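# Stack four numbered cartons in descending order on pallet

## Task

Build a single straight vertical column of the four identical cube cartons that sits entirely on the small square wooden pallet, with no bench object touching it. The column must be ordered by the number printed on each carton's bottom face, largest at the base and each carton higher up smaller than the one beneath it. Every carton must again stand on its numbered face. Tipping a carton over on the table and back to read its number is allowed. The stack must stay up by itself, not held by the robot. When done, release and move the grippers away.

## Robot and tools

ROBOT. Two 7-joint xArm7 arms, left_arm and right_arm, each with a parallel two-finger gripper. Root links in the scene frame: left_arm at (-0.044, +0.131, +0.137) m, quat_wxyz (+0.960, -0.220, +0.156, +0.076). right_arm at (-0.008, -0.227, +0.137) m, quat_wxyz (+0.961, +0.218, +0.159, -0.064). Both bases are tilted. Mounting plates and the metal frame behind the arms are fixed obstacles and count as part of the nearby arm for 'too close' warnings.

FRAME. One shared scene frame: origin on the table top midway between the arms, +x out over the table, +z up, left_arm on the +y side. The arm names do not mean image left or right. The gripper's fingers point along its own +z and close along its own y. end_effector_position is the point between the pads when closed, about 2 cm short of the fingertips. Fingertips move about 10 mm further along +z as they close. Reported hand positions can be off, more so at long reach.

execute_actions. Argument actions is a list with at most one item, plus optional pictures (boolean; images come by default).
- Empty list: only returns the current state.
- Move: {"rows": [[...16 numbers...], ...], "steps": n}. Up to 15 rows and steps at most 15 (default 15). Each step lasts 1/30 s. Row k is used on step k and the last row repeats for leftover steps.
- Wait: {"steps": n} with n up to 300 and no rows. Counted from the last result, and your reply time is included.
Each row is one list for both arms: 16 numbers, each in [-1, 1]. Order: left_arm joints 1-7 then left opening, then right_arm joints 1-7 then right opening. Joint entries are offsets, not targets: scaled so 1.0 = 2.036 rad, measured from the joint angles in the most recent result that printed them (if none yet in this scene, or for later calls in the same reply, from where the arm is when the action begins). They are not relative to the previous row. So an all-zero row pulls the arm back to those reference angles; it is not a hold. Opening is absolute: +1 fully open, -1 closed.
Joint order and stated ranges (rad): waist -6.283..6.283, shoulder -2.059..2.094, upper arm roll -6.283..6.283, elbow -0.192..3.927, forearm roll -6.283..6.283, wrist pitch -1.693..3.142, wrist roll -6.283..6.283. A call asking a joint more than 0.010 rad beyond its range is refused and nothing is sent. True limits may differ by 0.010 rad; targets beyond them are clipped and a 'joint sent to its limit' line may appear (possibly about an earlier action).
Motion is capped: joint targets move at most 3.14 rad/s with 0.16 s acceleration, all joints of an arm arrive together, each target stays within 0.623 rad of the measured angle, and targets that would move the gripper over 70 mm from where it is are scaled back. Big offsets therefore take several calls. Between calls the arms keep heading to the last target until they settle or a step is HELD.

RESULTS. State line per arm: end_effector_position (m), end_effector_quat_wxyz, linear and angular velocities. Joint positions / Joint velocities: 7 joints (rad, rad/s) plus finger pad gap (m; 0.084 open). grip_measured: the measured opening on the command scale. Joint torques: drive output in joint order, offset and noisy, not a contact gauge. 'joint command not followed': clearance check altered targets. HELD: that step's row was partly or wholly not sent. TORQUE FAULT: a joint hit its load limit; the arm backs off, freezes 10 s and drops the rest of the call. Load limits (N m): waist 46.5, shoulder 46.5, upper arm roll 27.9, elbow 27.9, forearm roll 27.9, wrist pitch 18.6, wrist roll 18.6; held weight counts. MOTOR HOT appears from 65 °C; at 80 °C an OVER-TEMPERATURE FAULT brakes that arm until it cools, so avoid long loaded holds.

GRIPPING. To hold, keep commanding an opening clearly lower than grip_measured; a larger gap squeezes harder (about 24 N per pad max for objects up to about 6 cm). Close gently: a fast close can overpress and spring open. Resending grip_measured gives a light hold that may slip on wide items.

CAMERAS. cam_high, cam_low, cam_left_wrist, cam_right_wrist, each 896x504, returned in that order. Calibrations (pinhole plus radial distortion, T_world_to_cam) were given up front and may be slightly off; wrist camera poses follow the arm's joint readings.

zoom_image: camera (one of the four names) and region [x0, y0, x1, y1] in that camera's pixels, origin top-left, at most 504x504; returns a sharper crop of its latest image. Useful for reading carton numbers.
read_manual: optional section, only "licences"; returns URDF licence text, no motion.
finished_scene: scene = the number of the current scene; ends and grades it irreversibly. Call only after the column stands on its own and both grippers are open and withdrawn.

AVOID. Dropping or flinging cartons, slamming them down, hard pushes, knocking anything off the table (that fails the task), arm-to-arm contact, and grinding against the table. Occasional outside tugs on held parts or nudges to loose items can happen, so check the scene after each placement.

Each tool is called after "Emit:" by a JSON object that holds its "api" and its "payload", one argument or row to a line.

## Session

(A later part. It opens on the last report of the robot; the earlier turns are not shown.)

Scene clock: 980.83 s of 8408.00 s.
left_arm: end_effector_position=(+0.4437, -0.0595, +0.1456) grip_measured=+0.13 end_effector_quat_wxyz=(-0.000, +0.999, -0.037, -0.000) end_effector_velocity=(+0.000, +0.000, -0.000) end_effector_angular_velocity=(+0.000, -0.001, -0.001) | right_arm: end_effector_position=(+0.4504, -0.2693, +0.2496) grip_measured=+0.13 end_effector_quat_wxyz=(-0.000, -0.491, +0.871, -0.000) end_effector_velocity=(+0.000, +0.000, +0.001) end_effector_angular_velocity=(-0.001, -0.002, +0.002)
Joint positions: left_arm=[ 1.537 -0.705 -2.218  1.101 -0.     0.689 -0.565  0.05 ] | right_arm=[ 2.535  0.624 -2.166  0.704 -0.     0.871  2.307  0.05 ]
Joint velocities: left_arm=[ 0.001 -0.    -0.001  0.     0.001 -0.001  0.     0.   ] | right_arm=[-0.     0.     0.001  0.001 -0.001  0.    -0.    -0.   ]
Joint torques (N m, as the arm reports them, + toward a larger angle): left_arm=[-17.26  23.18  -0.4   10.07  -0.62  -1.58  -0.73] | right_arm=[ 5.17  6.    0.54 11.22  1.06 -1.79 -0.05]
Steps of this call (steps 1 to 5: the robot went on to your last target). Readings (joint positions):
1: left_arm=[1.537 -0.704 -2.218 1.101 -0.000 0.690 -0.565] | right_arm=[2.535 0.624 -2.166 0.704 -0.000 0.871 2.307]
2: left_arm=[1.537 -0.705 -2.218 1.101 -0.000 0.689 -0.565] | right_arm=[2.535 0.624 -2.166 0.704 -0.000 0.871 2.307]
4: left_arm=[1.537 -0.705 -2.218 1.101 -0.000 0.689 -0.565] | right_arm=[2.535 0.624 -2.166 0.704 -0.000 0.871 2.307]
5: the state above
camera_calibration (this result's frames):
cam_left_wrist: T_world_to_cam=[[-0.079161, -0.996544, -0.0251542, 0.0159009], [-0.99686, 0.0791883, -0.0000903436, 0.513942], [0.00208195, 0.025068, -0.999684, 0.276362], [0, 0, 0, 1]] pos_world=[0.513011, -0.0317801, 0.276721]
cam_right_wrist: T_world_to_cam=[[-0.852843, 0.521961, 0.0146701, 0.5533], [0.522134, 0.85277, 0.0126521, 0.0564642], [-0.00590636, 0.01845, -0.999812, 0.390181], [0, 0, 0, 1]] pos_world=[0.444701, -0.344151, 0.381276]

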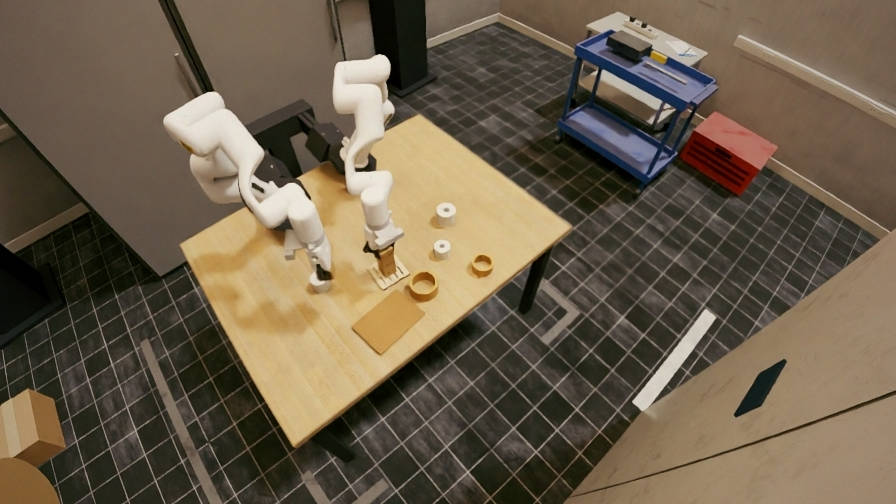

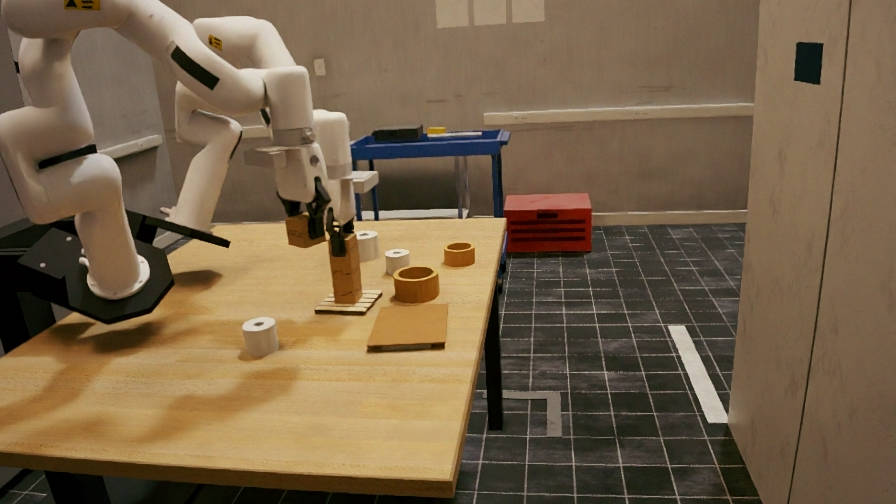

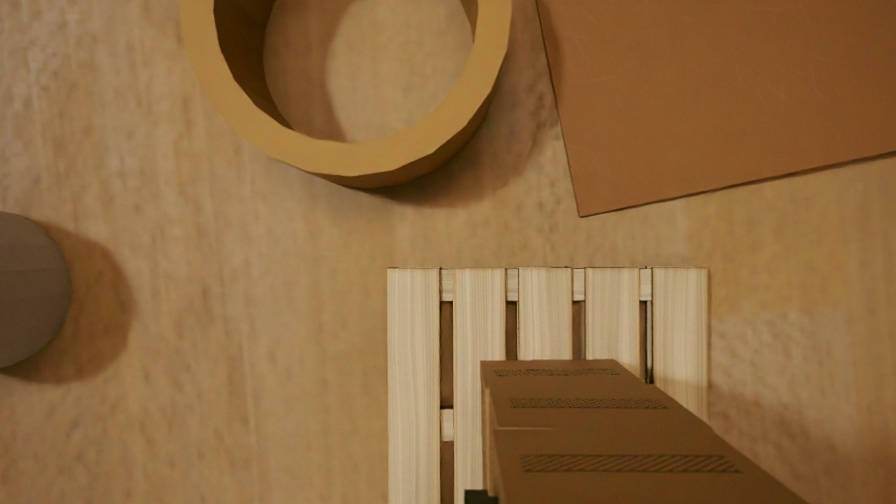

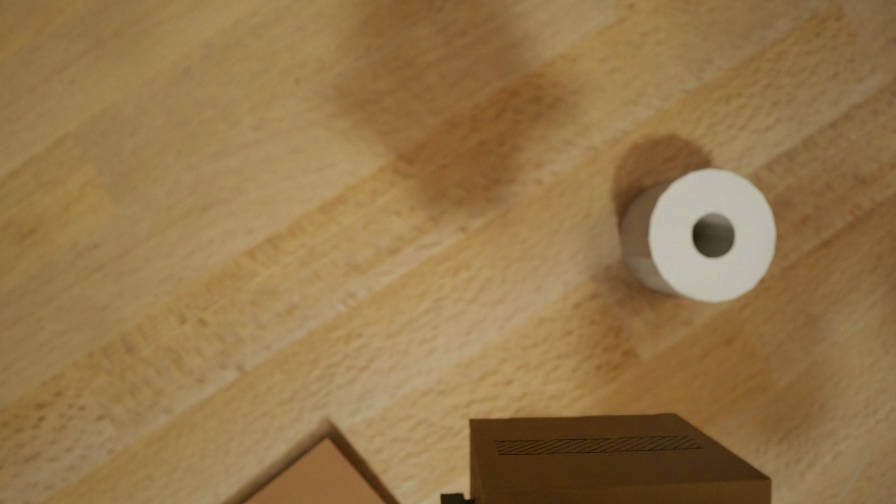

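Emit:
{"api": "execute_actions", "payload": {
  "actions": [
    {"rows":[[0,0,0,0,0,0,0,0.0,0,0,0,0,0,0,0,-0.4],[0,0,0,0,0,0,0,0.2,0,0,0,0,0,0,0,-0.4],[0,0,0,0,0,0,0,0.4,0,0,0,0,0,0,0,-0.4],[0,0,0,0,0,0,0,0.75,0,0,0,0,0,0,0,-0.4]],"steps":9}
  ],
  "pictures": false
}}

Emit:
{"api": "execute_actions", "payload": {
  "actions": [
    {"rows":[[-0.02,0.009,0.015,0.003,0,0.019,0,0.75,0,0,0,0,0,0,0,-0.4],[-0.04,0.017,0.031,0.008,0,0.039,0,0.75,0,0,0,0,0,0,0,-0.4],[-0.06,0.025,0.046,0.014,0,0.059,0,0.75,0,0,0,0,0,0,0,-0.4],[-0.079,0.0324,0.0614,0.0196,0,0.078,0,0.75,0,0,0,0,0,0,0,-0.4]],"steps":15}
  ]
}}

Scene clock: 996.90 s of 8408.00 s.
left_arm: end_effector_position=(+0.4433, -0.0591, +0.1450) grip_measured=+0.74 end_effector_quat_wxyz=(-0.001, +0.999, -0.037, -0.001) end_effector_velocity=(+0.003, -0.004, +0.005) end_effector_angular_velocity=(-0.009, -0.010, -0.002) | right_arm: end_effector_position=(+0.4504, -0.2693, +0.2496) grip_measured=+0.13 end_effector_quat_wxyz=(-0.000, -0.491, +0.871, -0.000) end_effector_velocity=(-0.000, +0.001, +0.000) end_effector_angular_velocity=(+0.000, -0.000, +0.002)
Joint positions: left_arm=[ 1.537 -0.705 -2.218  1.1   -0.     0.69  -0.565  0.074] | right_arm=[ 2.535  0.624 -2.166  0.704 -0.     0.871  2.307  0.05 ]
Joint velocities: left_arm=[-0.003  0.003  0.     0.008  0.001 -0.002  0.001  0.006] | right_arm=[ 0.001 -0.001  0.001  0.    -0.     0.     0.    -0.   ]
Joint torques (N m, as the arm reports them, + toward a larger angle): left_arm=[-17.46  22.99  -0.67  10.16  -0.47  -1.54  -0.63] | right_arm=[ 5.34  5.77 -0.23 11.47  1.48 -1.52 -0.23]
Steps of this call (steps 1 to 15: the robot went on to your last target; steps 16 to 90: nothing new was sent; then 12.77 s passed at rest; steps 91 to 99: all 9 steps of this action). Readings (joint positions):
91: left_arm=[1.537 -0.705 -2.219 1.101 -0.000 0.689 -0.565] | right_arm=[2.535 0.624 -2.166 0.704 -0.000 0.871 2.307]
92: left_arm=[1.537 -0.705 -2.219 1.101 -0.000 0.689 -0.565] | right_arm=[2.535 0.624 -2.166 0.704 -0.000 0.871 2.307]
94: left_arm=[1.537 -0.705 -2.219 1.101 -0.000 0.689 -0.565] | right_arm=[2.535 0.624 -2.166 0.704 -0.000 0.871 2.307]
98: left_arm=[1.538 -0.705 -2.218 1.100 -0.000 0.690 -0.565] | right_arm=[2.535 0.624 -2.166 0.704 -0.000 0.871 2.307]
99: the state above

Scene clock: 997.40 s of 8408.00 s.
left_arm: end_effector_position=(+0.4430, -0.0591, +0.2082) grip_measured=+0.75 end_effector_quat_wxyz=(-0.001, +0.999, -0.037, -0.001) end_effector_velocity=(-0.000, +0.006, +0.007) end_effector_angular_velocity=(+0.011, +0.008, +0.008) | right_arm: end_effector_position=(+0.4504, -0.2693, +0.2496) grip_measured=+0.13 end_effector_quat_wxyz=(-0.000, -0.491, +0.871, -0.000) end_effector_velocity=(-0.000, -0.000, -0.000) end_effector_angular_velocity=(-0.002, +0.000, +0.002)
Joint positions: left_arm=[ 1.38  -0.64  -2.095  1.138 -0.     0.846 -0.565  0.075] | right_arm=[ 2.535  0.624 -2.166  0.704 -0.     0.871  2.307  0.05 ]
Joint velocities: left_arm=[-0.022  0.007  0.026  0.004  0.001  0.032 -0.    -0.   ] | right_arm=[ 0.     0.     0.    -0.    -0.002  0.     0.     0.   ]
Joint torques (N m, as the arm reports them, + toward a larger angle): left_arm=[-17.14  18.39  -0.62  11.05  -0.74  -1.74  -0.62] | right_arm=[ 5.26  5.63 -0.96 10.91  1.28 -1.68 -0.14]
Steps of this call (steps 1 to 15: all 15 steps of this action). Readings (joint positions):
1: left_arm=[1.537 -0.705 -2.218 1.101 -0.000 0.690 -0.565] | right_arm=[2.535 0.624 -2.166 0.704 -0.000 0.871 2.307]
2: left_arm=[1.535 -0.704 -2.216 1.101 -0.000 0.693 -0.565] | right_arm=[2.535 0.624 -2.166 0.704 -0.000 0.871 2.307]
4: left_arm=[1.509 -0.694 -2.195 1.103 -0.000 0.720 -0.565] | right_arm=[2.535 0.624 -2.166 0.704 -0.000 0.871 2.307]
8: left_arm=[1.415 -0.654 -2.125 1.133 -0.000 0.807 -0.565] | right_arm=[2.535 0.624 -2.166 0.704 -0.000 0.871 2.307]
15: the state above
camera_calibration (this result's frames):
cam_left_wrist: T_world_to_cam=[[-0.0795953, -0.996463, -0.0269397, 0.0183837], [-0.996827, 0.0795833, 0.001518, 0.512862], [0.000631322, 0.026975, -0.999636, 0.339704], [0, 0, 0, 1]] pos_world=[0.512484, -0.0316602, 0.339297]
cam_right_wrist: T_world_to_cam=[[-0.852843, 0.521961, 0.0146703, 0.5533], [0.522134, 0.85277, 0.012652, 0.0564641], [-0.00590655, 0.0184501, -0.999812, 0.390181], [0, 0, 0, 1]] pos_world=[0.444701, -0.344151, 0.381276]

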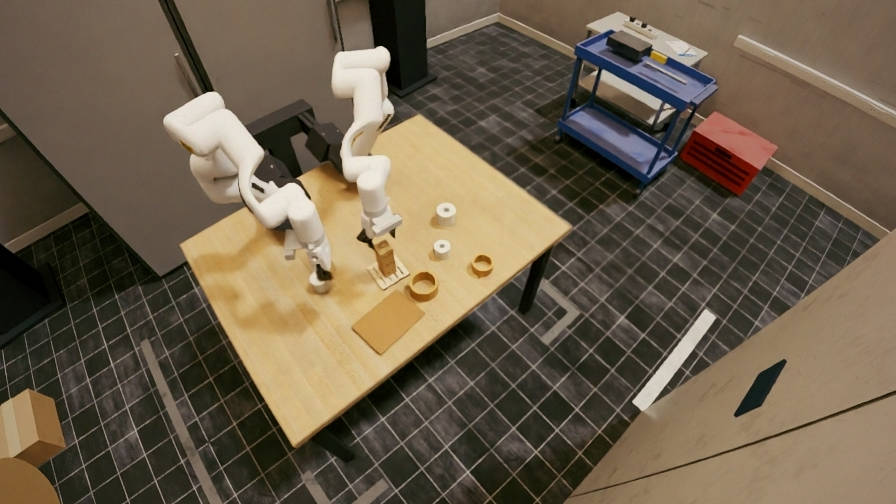

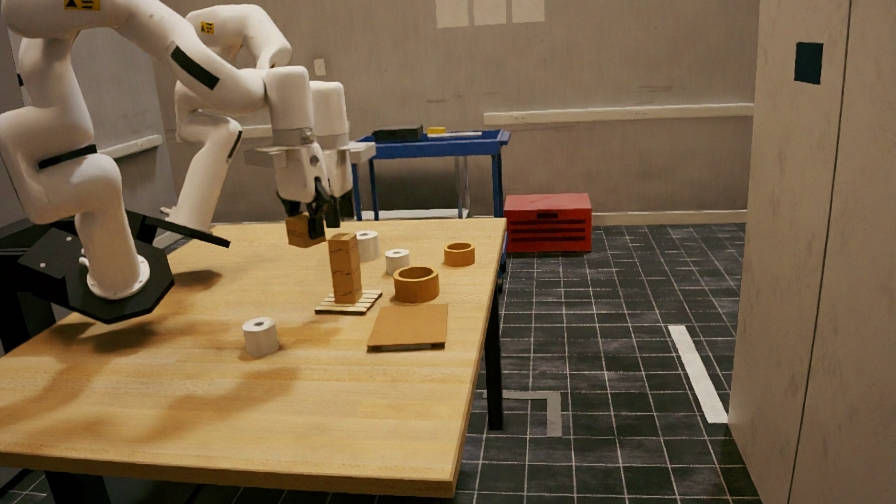

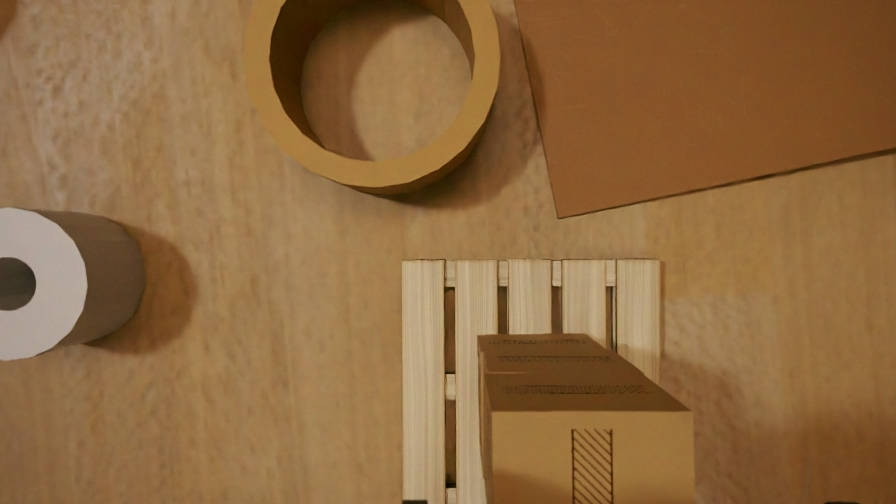

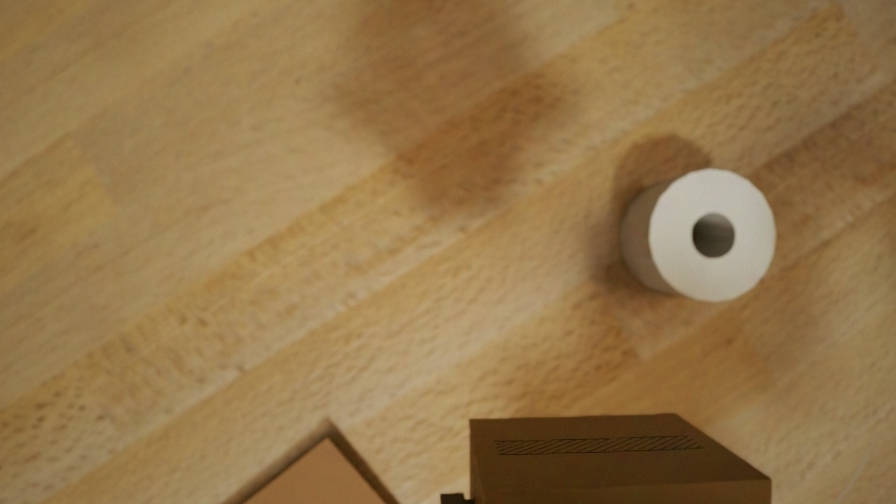

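Emit:
{"api": "execute_actions", "payload": {
  "actions": [
    {"rows":[[-0.045,0.01,0.085,-0.04,0,-0.016,0,0.75,0,0,0,0,0,0,0,-0.4],[-0.09,0.02,0.165,-0.085,0,-0.035,0,0.75,0,0,0,0,0,0,0,-0.4],[-0.136,0.029,0.245,-0.135,0,-0.056,0,0.75,0,0,0,0,0,0,0,-0.4],[-0.182,0.039,0.325,-0.182,0,-0.076,0,0.75,0,0,0,0,0,0,0,-0.4],[-0.2274,0.0486,0.4057,-0.2284,0,-0.0958,0,0.75,-0.045,-0.006,0.084,0.03,0,0.0035,0,-0.4],[-0.2274,0.0486,0.4057,-0.2284,0,-0.0958,0,0.75,-0.089,-0.012,0.167,0.059,0,0.007,0,-0.4],[-0.2274,0.0486,0.4057,-0.2284,0,-0.0958,0,0.75,-0.134,-0.018,0.25,0.089,0,0.0105,0,-0.4],[-0.2274,0.0486,0.4057,-0.2284,0,-0.0958,0,0.75,-0.178,-0.024,0.334,0.119,0,0.014,0,-0.4],[-0.2274,0.0486,0.4057,-0.2284,0,-0.0958,0,0.75,-0.2225,-0.0295,0.4175,0.1484,0,0.0176,0,-0.4]],"steps":15}
  ],
  "pictures": false
}}

Emit:
{"api": "execute_actions", "payload": {
  "actions": [
    {"steps":26}
  ]
}}

Scene clock: 1009.47 s of 8408.00 s.
left_arm: end_effector_position=(+0.4496, +0.0878, +0.1985) grip_measured=+0.75 end_effector_quat_wxyz=(-0.015, +0.996, +0.091, +0.014) end_effector_velocity=(-0.046, +0.352, -0.049) end_effector_angular_velocity=(-0.046, +0.020, +0.699) | right_arm: end_effector_position=(+0.4692, -0.1841, +0.2514) grip_measured=+0.13 end_effector_quat_wxyz=(-0.006, -0.575, +0.818, -0.021) end_effector_velocity=(-0.025, +0.355, -0.019) end_effector_angular_velocity=(-0.031, +0.040, +0.782)
Joint positions: left_arm=[ 1.092 -0.578 -1.597  0.852 -0.     0.726 -0.565  0.075] | right_arm=[ 2.31   0.594 -1.781  0.855 -0.     0.888  2.307  0.05 ]
Joint velocities: left_arm=[-0.658  0.139  1.239 -0.676 -0.    -0.284  0.    -0.   ] | right_arm=[-0.642 -0.087  1.316  0.412  0.001  0.056  0.     0.   ]
Joint torques (N m, as the arm reports them, + toward a larger angle): left_arm=[-14.24   2.57   0.07  10.08  -0.8   -1.53  -0.64] | right_arm=[ 7.4   2.31 -0.84 11.18  1.32 -1.23 -0.09]
Steps of this call (steps 1 to 15: the robot went on to your last target; steps 16 to 90: nothing new was sent; then 8.57 s passed at rest; steps 91 to 105: all 15 steps of this action). Readings (joint positions):
91: left_arm=[1.377 -0.639 -2.093 1.140 -0.000 0.848 -0.565] | right_arm=[2.535 0.624 -2.166 0.704 -0.000 0.871 2.307]
92: left_arm=[1.375 -0.639 -2.091 1.139 -0.000 0.847 -0.565] | right_arm=[2.535 0.624 -2.166 0.704 -0.000 0.871 2.307]
94: left_arm=[1.353 -0.635 -2.055 1.120 -0.000 0.839 -0.565] | right_arm=[2.535 0.624 -2.166 0.704 -0.000 0.871 2.307]
98: left_arm=[1.250 -0.611 -1.881 1.013 -0.000 0.794 -0.565] | right_arm=[2.511 0.621 -2.127 0.718 -0.000 0.873 2.307]
105: the state above

Scene clock: 1010.33 s of 8408.00 s.
left_arm: end_effector_position=(+0.4238, +0.1703, +0.1797) grip_measured=+0.75 end_effector_quat_wxyz=(-0.001, +0.983, +0.181, +0.001) end_effector_velocity=(-0.000, +0.001, -0.000) end_effector_angular_velocity=(+0.000, +0.000, +0.002) | right_arm: end_effector_position=(+0.4416, -0.0529, +0.2495) grip_measured=+0.13 end_effector_quat_wxyz=(+0.000, +0.680, -0.733, +0.001) end_effector_velocity=(-0.001, +0.002, -0.000) end_effector_angular_velocity=(+0.001, +0.001, +0.003)
Joint positions: left_arm=[ 0.917 -0.541 -1.27   0.674 -0.     0.651 -0.565  0.075] | right_arm=[ 2.082  0.564 -1.317  1.006 -0.     0.906  2.307  0.05 ]
Joint velocities: left_arm=[-0.     0.     0.002 -0.001  0.    -0.    -0.    -0.   ] | right_arm=[-0.001 -0.001  0.005  0.     0.001 -0.    -0.    -0.   ]
Joint torques (N m, as the arm reports them, + toward a larger angle): left_arm=[-11.1   -6.5   -0.37   9.98  -0.54  -1.6   -0.71] | right_arm=[ 7.26 -4.57 -0.53 11.52  0.92 -1.62 -0.22]
Steps of this call (steps 1 to 26: the robot went on to your last target). Readings (joint positions):
1: left_arm=[1.070 -0.574 -1.556 0.830 -0.000 0.717 -0.565] | right_arm=[2.289 0.592 -1.737 0.868 -0.000 0.890 2.307]
2: left_arm=[1.048 -0.569 -1.514 0.807 -0.000 0.707 -0.565] | right_arm=[2.268 0.589 -1.694 0.882 -0.000 0.892 2.307]
4: left_arm=[1.002 -0.559 -1.429 0.760 -0.000 0.687 -0.565] | right_arm=[2.227 0.584 -1.610 0.909 -0.000 0.895 2.307]
8: left_arm=[0.938 -0.545 -1.305 0.692 -0.000 0.660 -0.565] | right_arm=[2.146 0.573 -1.446 0.963 -0.000 0.901 2.307]
26: the state above
camera_calibration (this result's frames):
cam_left_wrist: T_world_to_cam=[[0.352308, -0.935491, -0.0271224, 0.0513133], [-0.935855, -0.352378, -0.00231798, 0.523915], [-0.00738889, 0.0261993, -0.999629, 0.308591], [0, 0, 0, 1]] pos_world=[0.47451, 0.224534, 0.311083]
cam_right_wrist: T_world_to_cam=[[-0.996618, 0.0809167, 0.0143502, 0.473084], [0.0810926, 0.996633, 0.0121284, 0.0789892], [-0.0133205, 0.0132511, -0.999823, 0.389038], [0, 0, 0, 1]] pos_world=[0.47026, -0.122159, 0.381222]

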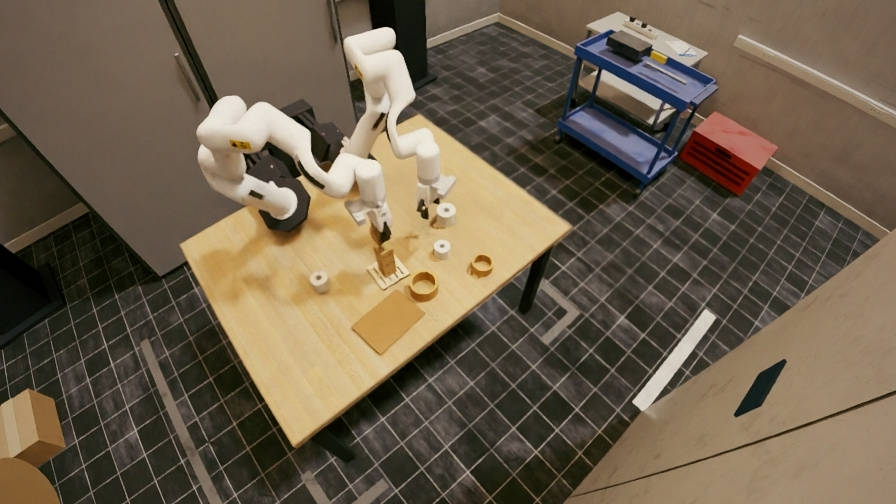

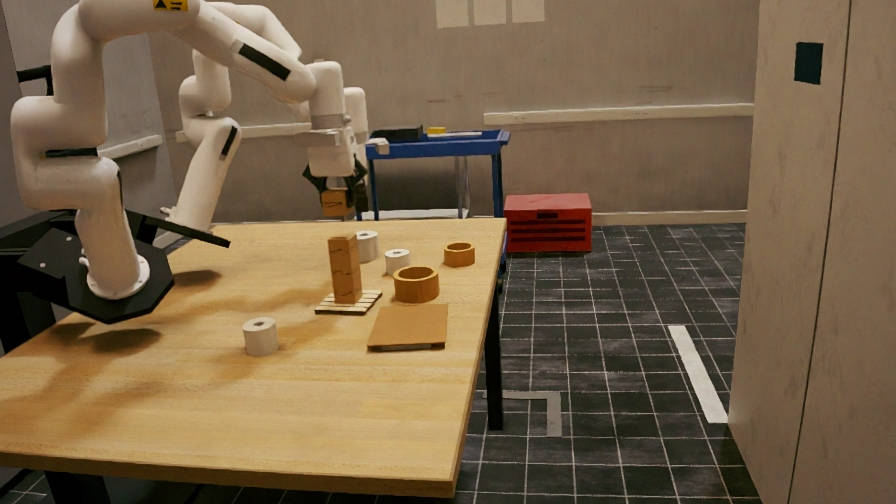

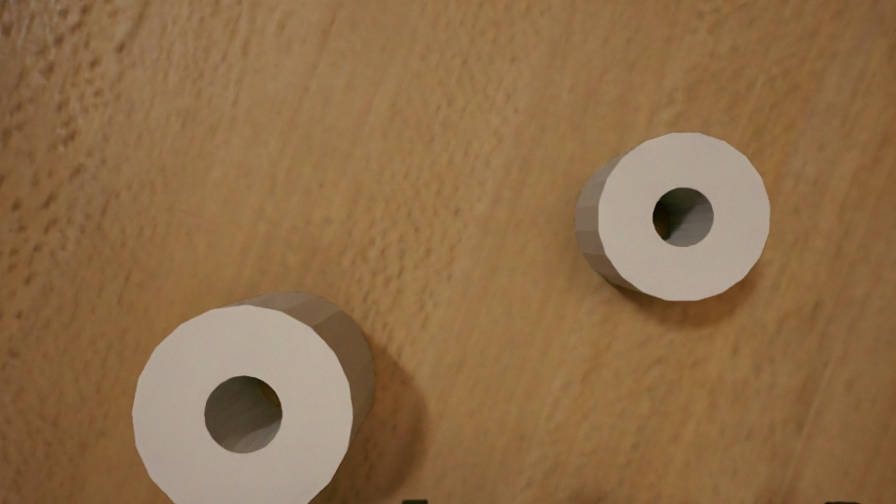

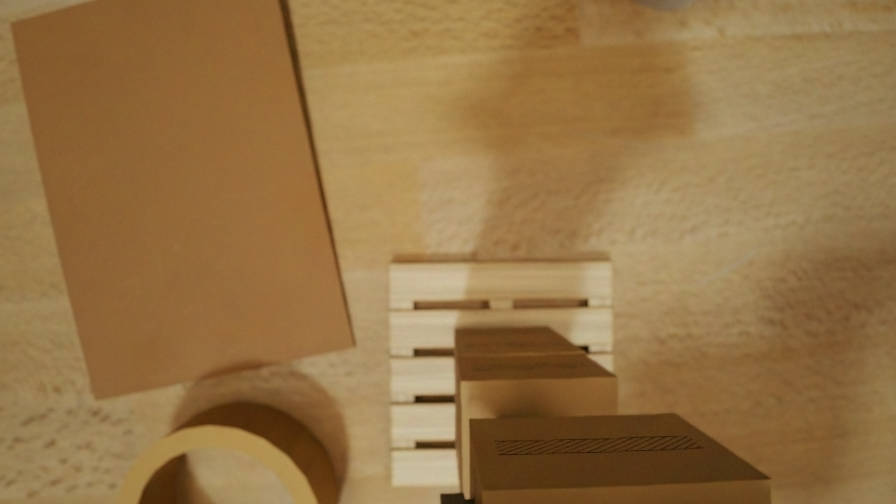

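Emit:
{"api": "execute_actions", "payload": {
  "actions": [
    {"rows":[[0,0,0,0,0,0,0,0.75,-0.017,0.003,0.0145,-0.0056,0,-0.015,0,-0.4],[0,0,0,0,0,0,0,0.75,-0.033,0.006,0.029,-0.011,0,-0.03,0,-0.4],[0,0,0,0,0,0,0,0.75,-0.05,0.0086,0.043,-0.017,0,-0.045,0.001,-0.4],[0,0,0,0,0,0,0,0.75,-0.0666,0.0115,0.0577,-0.0224,0,-0.0601,0.001,-0.4]],"steps":15}
  ],
  "pictures": false
}}

Emit:
{"api": "execute_actions", "payload": {
  "actions": [
    {"steps":6}
  ]
}}

Emit:
{"api": "zoom_image", "payload": {
  "camera": "cam_right_wrist",
  "region": [440, 330, 740, 490]
}}

Scene clock: 1022.80 s of 8408.00 s.
left_arm: end_effector_position=(+0.4238, +0.1703, +0.1797) grip_measured=+0.75 end_effector_quat_wxyz=(-0.001, +0.983, +0.181, +0.001) end_effector_velocity=(+0.000, -0.000, +0.000) end_effector_angular_velocity=(-0.000, -0.000, +0.001) | right_arm: end_effector_position=(+0.4414, -0.0506, +0.2055) grip_measured=+0.13 end_effector_quat_wxyz=(+0.000, +0.681, -0.733, +0.000) end_effector_velocity=(-0.000, +0.003, -0.006) end_effector_angular_velocity=(+0.007, -0.003, +0.003)
Joint positions: left_arm=[ 0.917 -0.541 -1.27   0.674 -0.     0.651 -0.565  0.075] | right_arm=[ 1.949  0.587 -1.202  0.961 -0.     0.786  2.309  0.05 ]
Joint velocities: left_arm=[ 0.    -0.001 -0.     0.    -0.001 -0.    -0.    -0.   ] | right_arm=[-0.021  0.002  0.022 -0.005  0.002 -0.023  0.     0.   ]
Joint torques (N m, as the arm reports them, + toward a larger angle): left_arm=[-11.15  -6.74  -0.32   9.94  -0.64  -1.47  -0.63] | right_arm=[ 8.88 -6.25 -0.43 11.11  0.99 -1.44 -0.24]
Steps of this call (steps 1 to 30: the robot went on to your last target; steps 31 to 100: nothing new was sent; then 8.63 s passed at rest; steps 101 to 115: all 15 steps of this action). Readings (joint positions):
101: left_arm=[0.917 -0.541 -1.269 0.673 -0.000 0.651 -0.565] | right_arm=[2.082 0.564 -1.317 1.006 -0.000 0.906 2.307]
102: left_arm=[0.917 -0.541 -1.270 0.673 -0.000 0.651 -0.565] | right_arm=[2.079 0.565 -1.314 1.005 -0.000 0.904 2.307]
104: left_arm=[0.917 -0.541 -1.270 0.674 -0.000 0.651 -0.565] | right_arm=[2.057 0.568 -1.294 0.999 -0.000 0.882 2.307]
108: left_arm=[0.917 -0.541 -1.270 0.674 -0.000 0.651 -0.565] | right_arm=[1.978 0.583 -1.228 0.969 -0.000 0.815 2.308]
115: the state above

Scene clock: 1023.00 s of 8408.00 s.
left_arm: end_effector_position=(+0.4238, +0.1703, +0.1797) grip_measured=+0.75 end_effector_quat_wxyz=(-0.001, +0.983, +0.181, +0.001) end_effector_velocity=(-0.000, -0.000, -0.000) end_effector_angular_velocity=(-0.000, +0.000, -0.002) | right_arm: end_effector_position=(+0.4413, -0.0507, +0.2047) grip_measured=+0.13 end_effector_quat_wxyz=(+0.000, +0.681, -0.733, +0.000) end_effector_velocity=(-0.001, -0.001, -0.002) end_effector_angular_velocity=(-0.001, +0.003, -0.001)
Joint positions: left_arm=[ 0.917 -0.541 -1.27   0.674 -0.     0.651 -0.565  0.075] | right_arm=[ 1.947  0.588 -1.2    0.96  -0.     0.784  2.309  0.05 ]
Joint velocities: left_arm=[-0.     0.001 -0.    -0.     0.002 -0.     0.     0.   ] | right_arm=[-0.004  0.001  0.003 -0.003  0.001 -0.002  0.     0.   ]
Joint torques (N m, as the arm reports them, + toward a larger angle): left_arm=[-11.17  -6.41  -0.26  10.05  -0.52  -1.47  -0.59] | right_arm=[ 8.08 -6.87 -0.34 10.88  1.04 -1.8  -0.12]
Steps of this call (steps 1 to 6: the robot went on to your last target). Readings (joint positions):
1: left_arm=[0.917 -0.541 -1.270 0.674 -0.000 0.651 -0.565] | right_arm=[1.948 0.587 -1.201 0.961 -0.000 0.785 2.309]
2: left_arm=[0.917 -0.541 -1.270 0.674 -0.000 0.651 -0.565] | right_arm=[1.948 0.587 -1.201 0.961 -0.000 0.785 2.309]
4: left_arm=[0.917 -0.541 -1.270 0.674 -0.000 0.651 -0.565] | right_arm=[1.947 0.588 -1.200 0.961 -0.000 0.785 2.309]
6: the state above
camera_calibration (this result's frames):
cam_left_wrist: T_world_to_cam=[[0.352309, -0.935491, -0.0271225, 0.0513133], [-0.935855, -0.352379, -0.00231755, 0.523915], [-0.00738934, 0.0261992, -0.999629, 0.308591], [0, 0, 0, 1]] pos_world=[0.47451, 0.224535, 0.311083]
cam_right_wrist: T_world_to_cam=[[-0.996741, 0.0792253, 0.0151989, 0.47302], [0.0794214, 0.996759, 0.0127655, 0.0780583], [-0.0141383, 0.013931, -0.999803, 0.344671], [0, 0, 0, 1]] pos_world=[0.470151, -0.120082, 0.336417]

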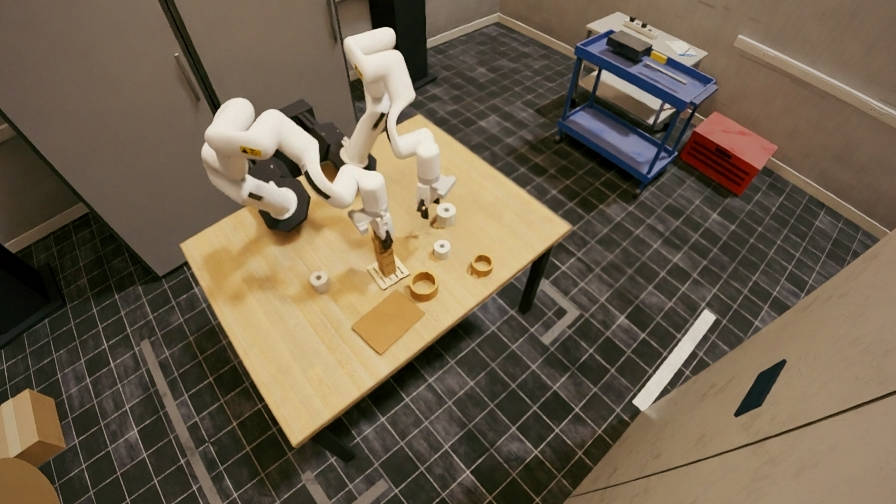

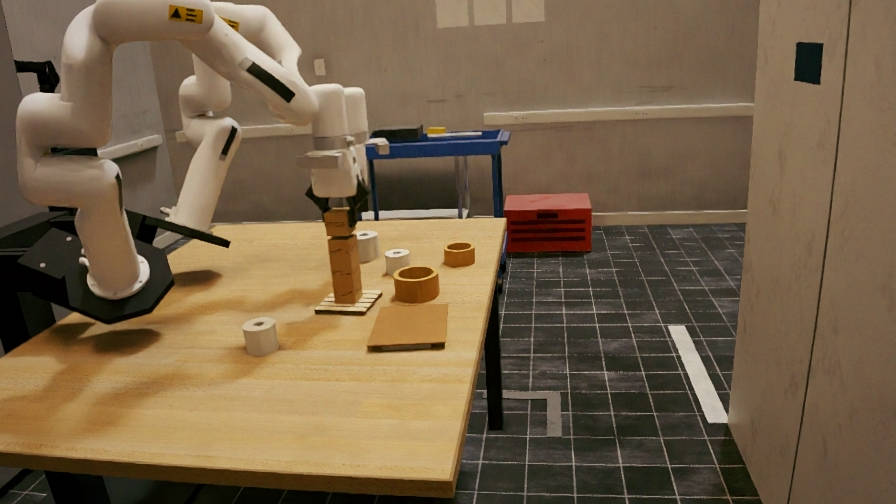

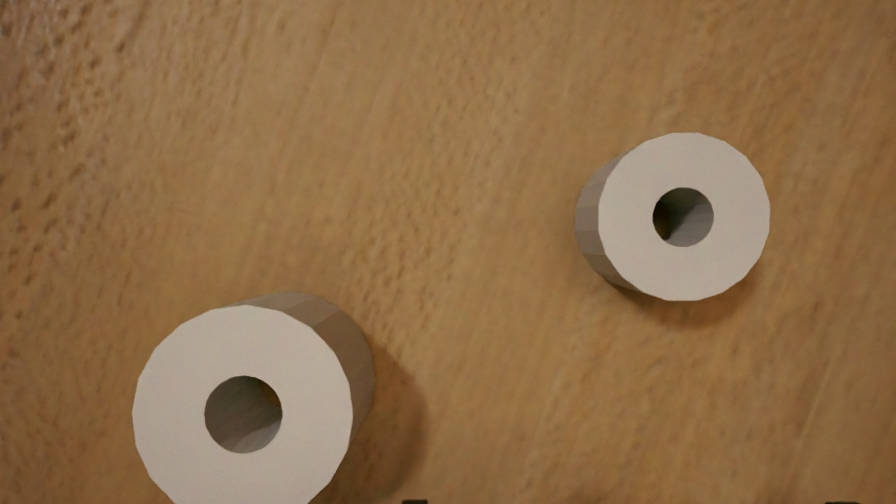

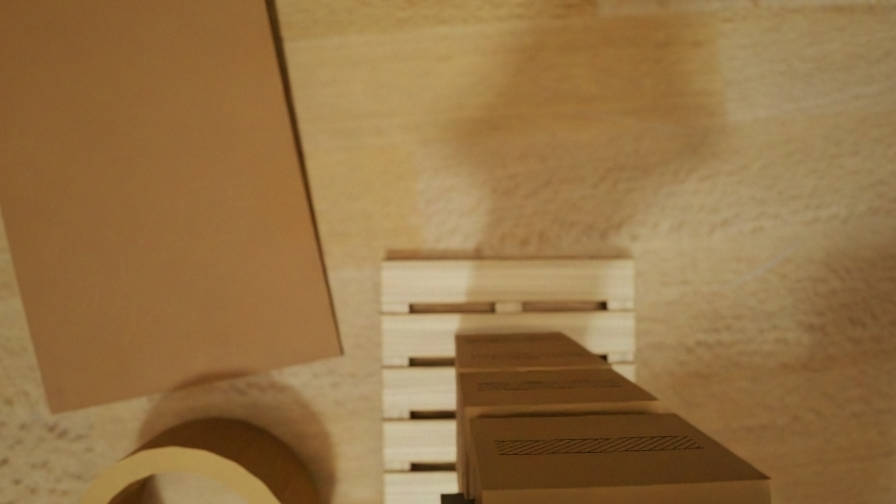

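Region (440, 330, 740, 490) of cam_right_wrist's 896x504 image, scaled by 1.680, with more detail than that image has; it fills the top 269 rows of this view, and the rest is white.

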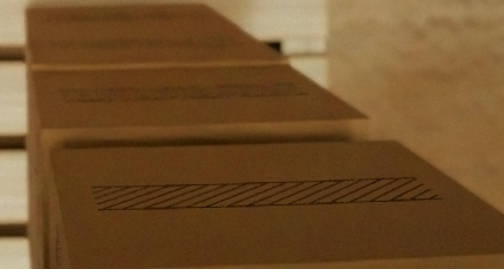

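Emit:
{"api": "execute_actions", "payload": {
  "actions": [
    {"rows":[[0,0,0,0,0,0,0,0.75,-0.0036,0.0008,0.002,-0.001,0,-0.003,0,-0.4],[0,0,0,0,0,0,0,0.75,-0.0036,0.0008,0.002,-0.001,0,-0.003,0,-0.4],[0,0,0,0,0,0,0,0.75,-0.0073,0.0016,0.0052,-0.002,0,-0.0063,0,-0.4],[0,0,0,0,0,0,0,0.75,-0.0073,0.0016,0.0052,-0.002,0,-0.0063,0,-0.4],[0,0,0,0,0,0,0,0.75,-0.011,0.0024,0.0082,-0.003,0,-0.0095,0,-0.4],[0,0,0,0,0,0,0,0.75,-0.011,0.0024,0.0082,-0.003,0,-0.0095,0,-0.4],[0,0,0,0,0,0,0,0.75,-0.0145,0.0032,0.0112,-0.0039,0,-0.0126,0,-0.4]],"steps":15}
  ],
  "pictures": false
}}

Emit:
{"api": "execute_actions", "payload": {
  "actions": [
    {"steps":5}
  ]
}}

Emit:
{"api": "zoom_image", "payload": {
  "camera": "cam_low",
  "region": [290, 190, 410, 320]
}}

Scene clock: 1038.73 s of 8408.00 s.
left_arm: end_effector_position=(+0.4238, +0.1703, +0.1797) grip_measured=+0.75 end_effector_quat_wxyz=(-0.001, +0.983, +0.181, +0.001) end_effector_velocity=(+0.000, -0.000, +0.000) end_effector_angular_velocity=(+0.000, -0.001, -0.000) | right_arm: end_effector_position=(+0.4418, -0.0514, +0.1956) grip_measured=+0.13 end_effector_quat_wxyz=(+0.000, +0.680, -0.733, +0.000) end_effector_velocity=(+0.001, +0.003, -0.000) end_effector_angular_velocity=(+0.007, -0.006, +0.003)
Joint positions: left_arm=[ 0.917 -0.541 -1.27   0.674 -0.     0.651 -0.565  0.075] | right_arm=[ 1.919  0.594 -1.178  0.953 -0.     0.76   2.309  0.05 ]
Joint velocities: left_arm=[-0.    -0.001 -0.    -0.     0.    -0.    -0.    -0.   ] | right_arm=[-0.007  0.     0.009  0.002  0.    -0.011  0.     0.   ]
Joint torques (N m, as the arm reports them, + toward a larger angle): left_arm=[-11.11  -6.49  -0.29   9.97  -0.64  -1.42  -0.55] | right_arm=[ 8.41 -7.37 -0.15 10.55  1.02 -1.65 -0.1 ]
Steps of this call (steps 1 to 15: the robot went on to your last target; steps 16 to 90: nothing new was sent; then 12.23 s passed at rest; steps 91 to 105: all 15 steps of this action). Readings (joint positions):
91: left_arm=[0.917 -0.541 -1.270 0.674 -0.000 0.651 -0.565] | right_arm=[1.947 0.588 -1.200 0.960 -0.000 0.784 2.309]
92: left_arm=[0.917 -0.541 -1.270 0.674 -0.000 0.651 -0.565] | right_arm=[1.946 0.588 -1.199 0.960 -0.000 0.783 2.309]
94: left_arm=[0.917 -0.541 -1.270 0.674 -0.000 0.651 -0.565] | right_arm=[1.942 0.589 -1.197 0.959 -0.000 0.780 2.309]
98: left_arm=[0.917 -0.541 -1.270 0.674 -0.000 0.651 -0.565] | right_arm=[1.930 0.591 -1.187 0.956 -0.000 0.769 2.309]
105: the state above

Scene clock: 1038.90 s of 8408.00 s.
left_arm: end_effector_position=(+0.4238, +0.1703, +0.1797) grip_measured=+0.75 end_effector_quat_wxyz=(-0.001, +0.983, +0.181, +0.001) end_effector_velocity=(-0.000, +0.000, +0.000) end_effector_angular_velocity=(+0.000, +0.000, +0.000) | right_arm: end_effector_position=(+0.4419, -0.0512, +0.1956) grip_measured=+0.13 end_effector_quat_wxyz=(+0.000, +0.680, -0.733, +0.000) end_effector_velocity=(-0.001, -0.000, -0.001) end_effector_angular_velocity=(-0.001, +0.001, +0.001)
Joint positions: left_arm=[ 0.917 -0.541 -1.27   0.674 -0.     0.651 -0.565  0.075] | right_arm=[ 1.918  0.594 -1.177  0.953 -0.     0.759  2.309  0.05 ]
Joint velocities: left_arm=[-0.    -0.001 -0.     0.    -0.     0.001 -0.    -0.   ] | right_arm=[-0.001 -0.     0.001 -0.001 -0.001 -0.    -0.     0.   ]
Joint torques (N m, as the arm reports them, + toward a larger angle): left_arm=[-11.15  -6.37  -0.27   9.91  -0.54  -1.5   -0.64] | right_arm=[ 8.71 -7.16 -0.28 10.66  1.65 -1.9  -0.17]
Steps of this call (steps 1 to 5: the robot went on to your last target). Readings (joint positions):
1: left_arm=[0.917 -0.541 -1.270 0.674 -0.000 0.651 -0.565] | right_arm=[1.918 0.594 -1.178 0.953 -0.000 0.759 2.309]
2: left_arm=[0.917 -0.541 -1.270 0.674 -0.000 0.651 -0.565] | right_arm=[1.918 0.594 -1.178 0.953 -0.000 0.759 2.309]
4: left_arm=[0.917 -0.541 -1.270 0.674 -0.000 0.651 -0.565] | right_arm=[1.918 0.594 -1.177 0.953 -0.000 0.759 2.309]
5: the state above
camera_calibration (this result's frames):
cam_left_wrist: T_world_to_cam=[[0.352309, -0.935491, -0.0271225, 0.0513134], [-0.935855, -0.352379, -0.00231739, 0.523915], [-0.00738949, 0.0261991, -0.999629, 0.308591], [0, 0, 0, 1]] pos_world=[0.47451, 0.224535, 0.311082]
cam_right_wrist: T_world_to_cam=[[-0.99662, 0.0808198, 0.0147448, 0.473954], [0.081013, 0.996628, 0.0130141, 0.0778659], [-0.0136432, 0.0141646, -0.999807, 0.335336], [0, 0, 0, 1]] pos_world=[0.470619, -0.120658, 0.327269]

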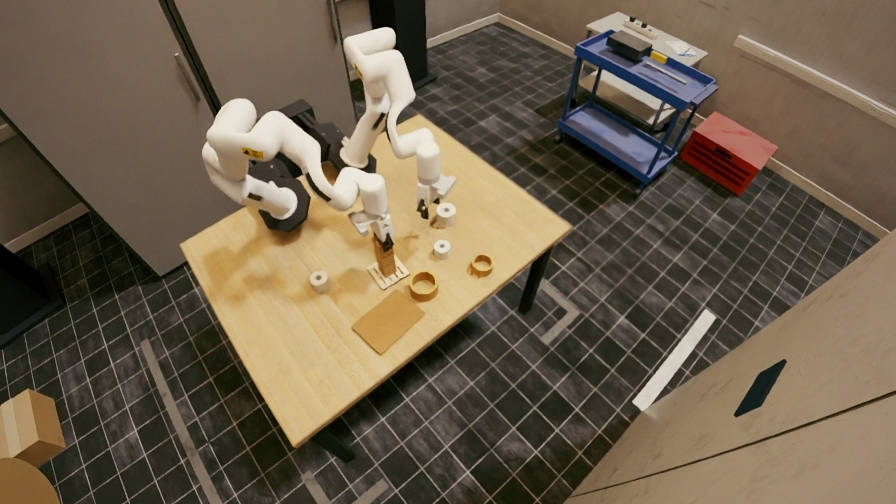

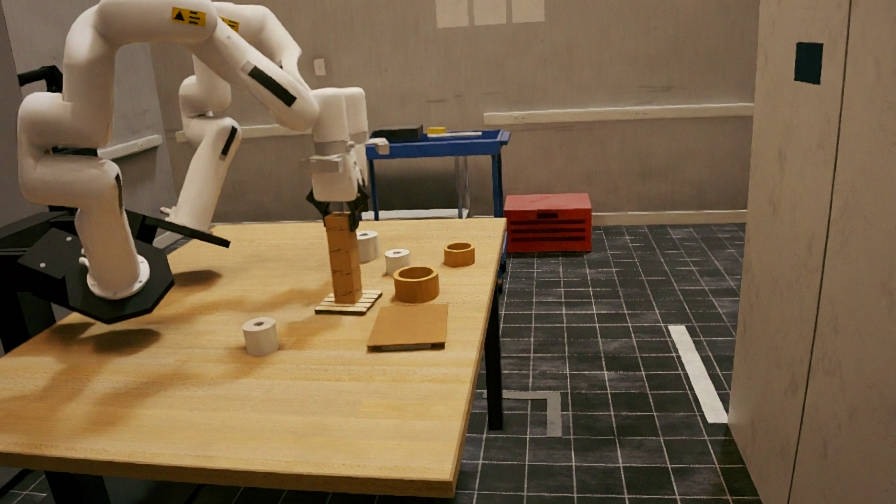

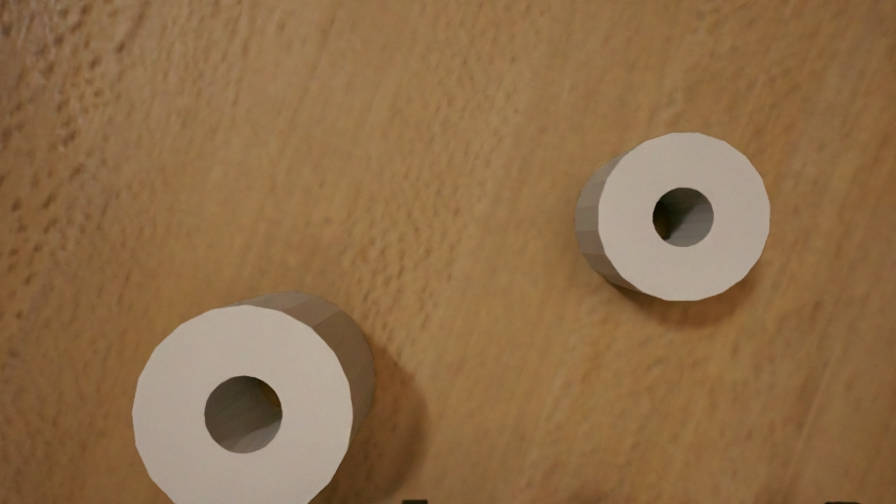

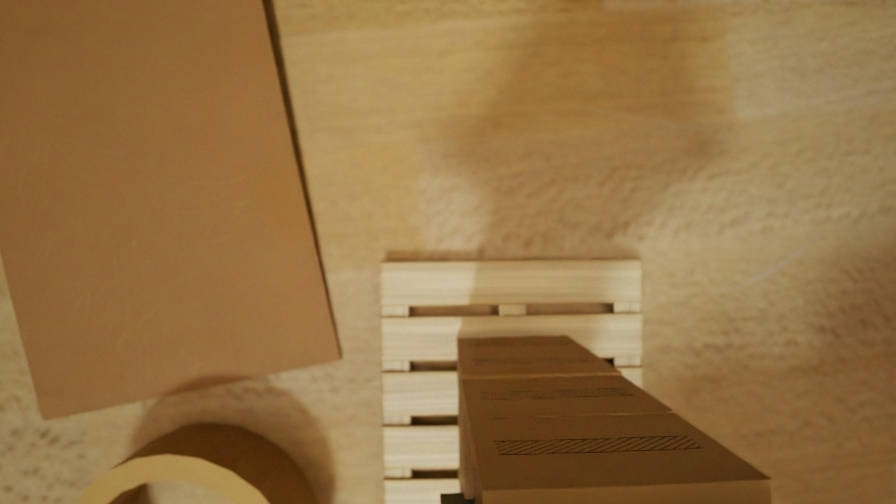

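Region (290, 190, 410, 320) of cam_low's 896x504 image, scaled by 3.877, with more detail than that image has; it fills the left 465 columns of this view, and the rest is white.

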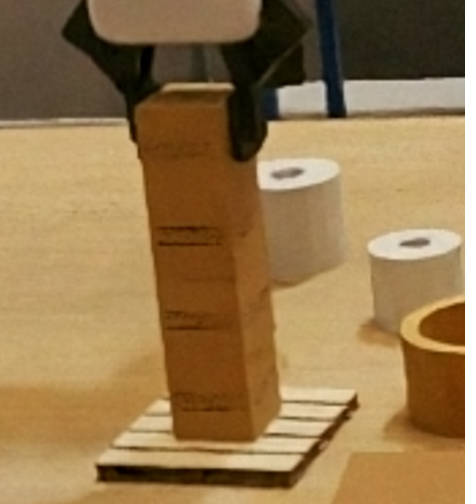

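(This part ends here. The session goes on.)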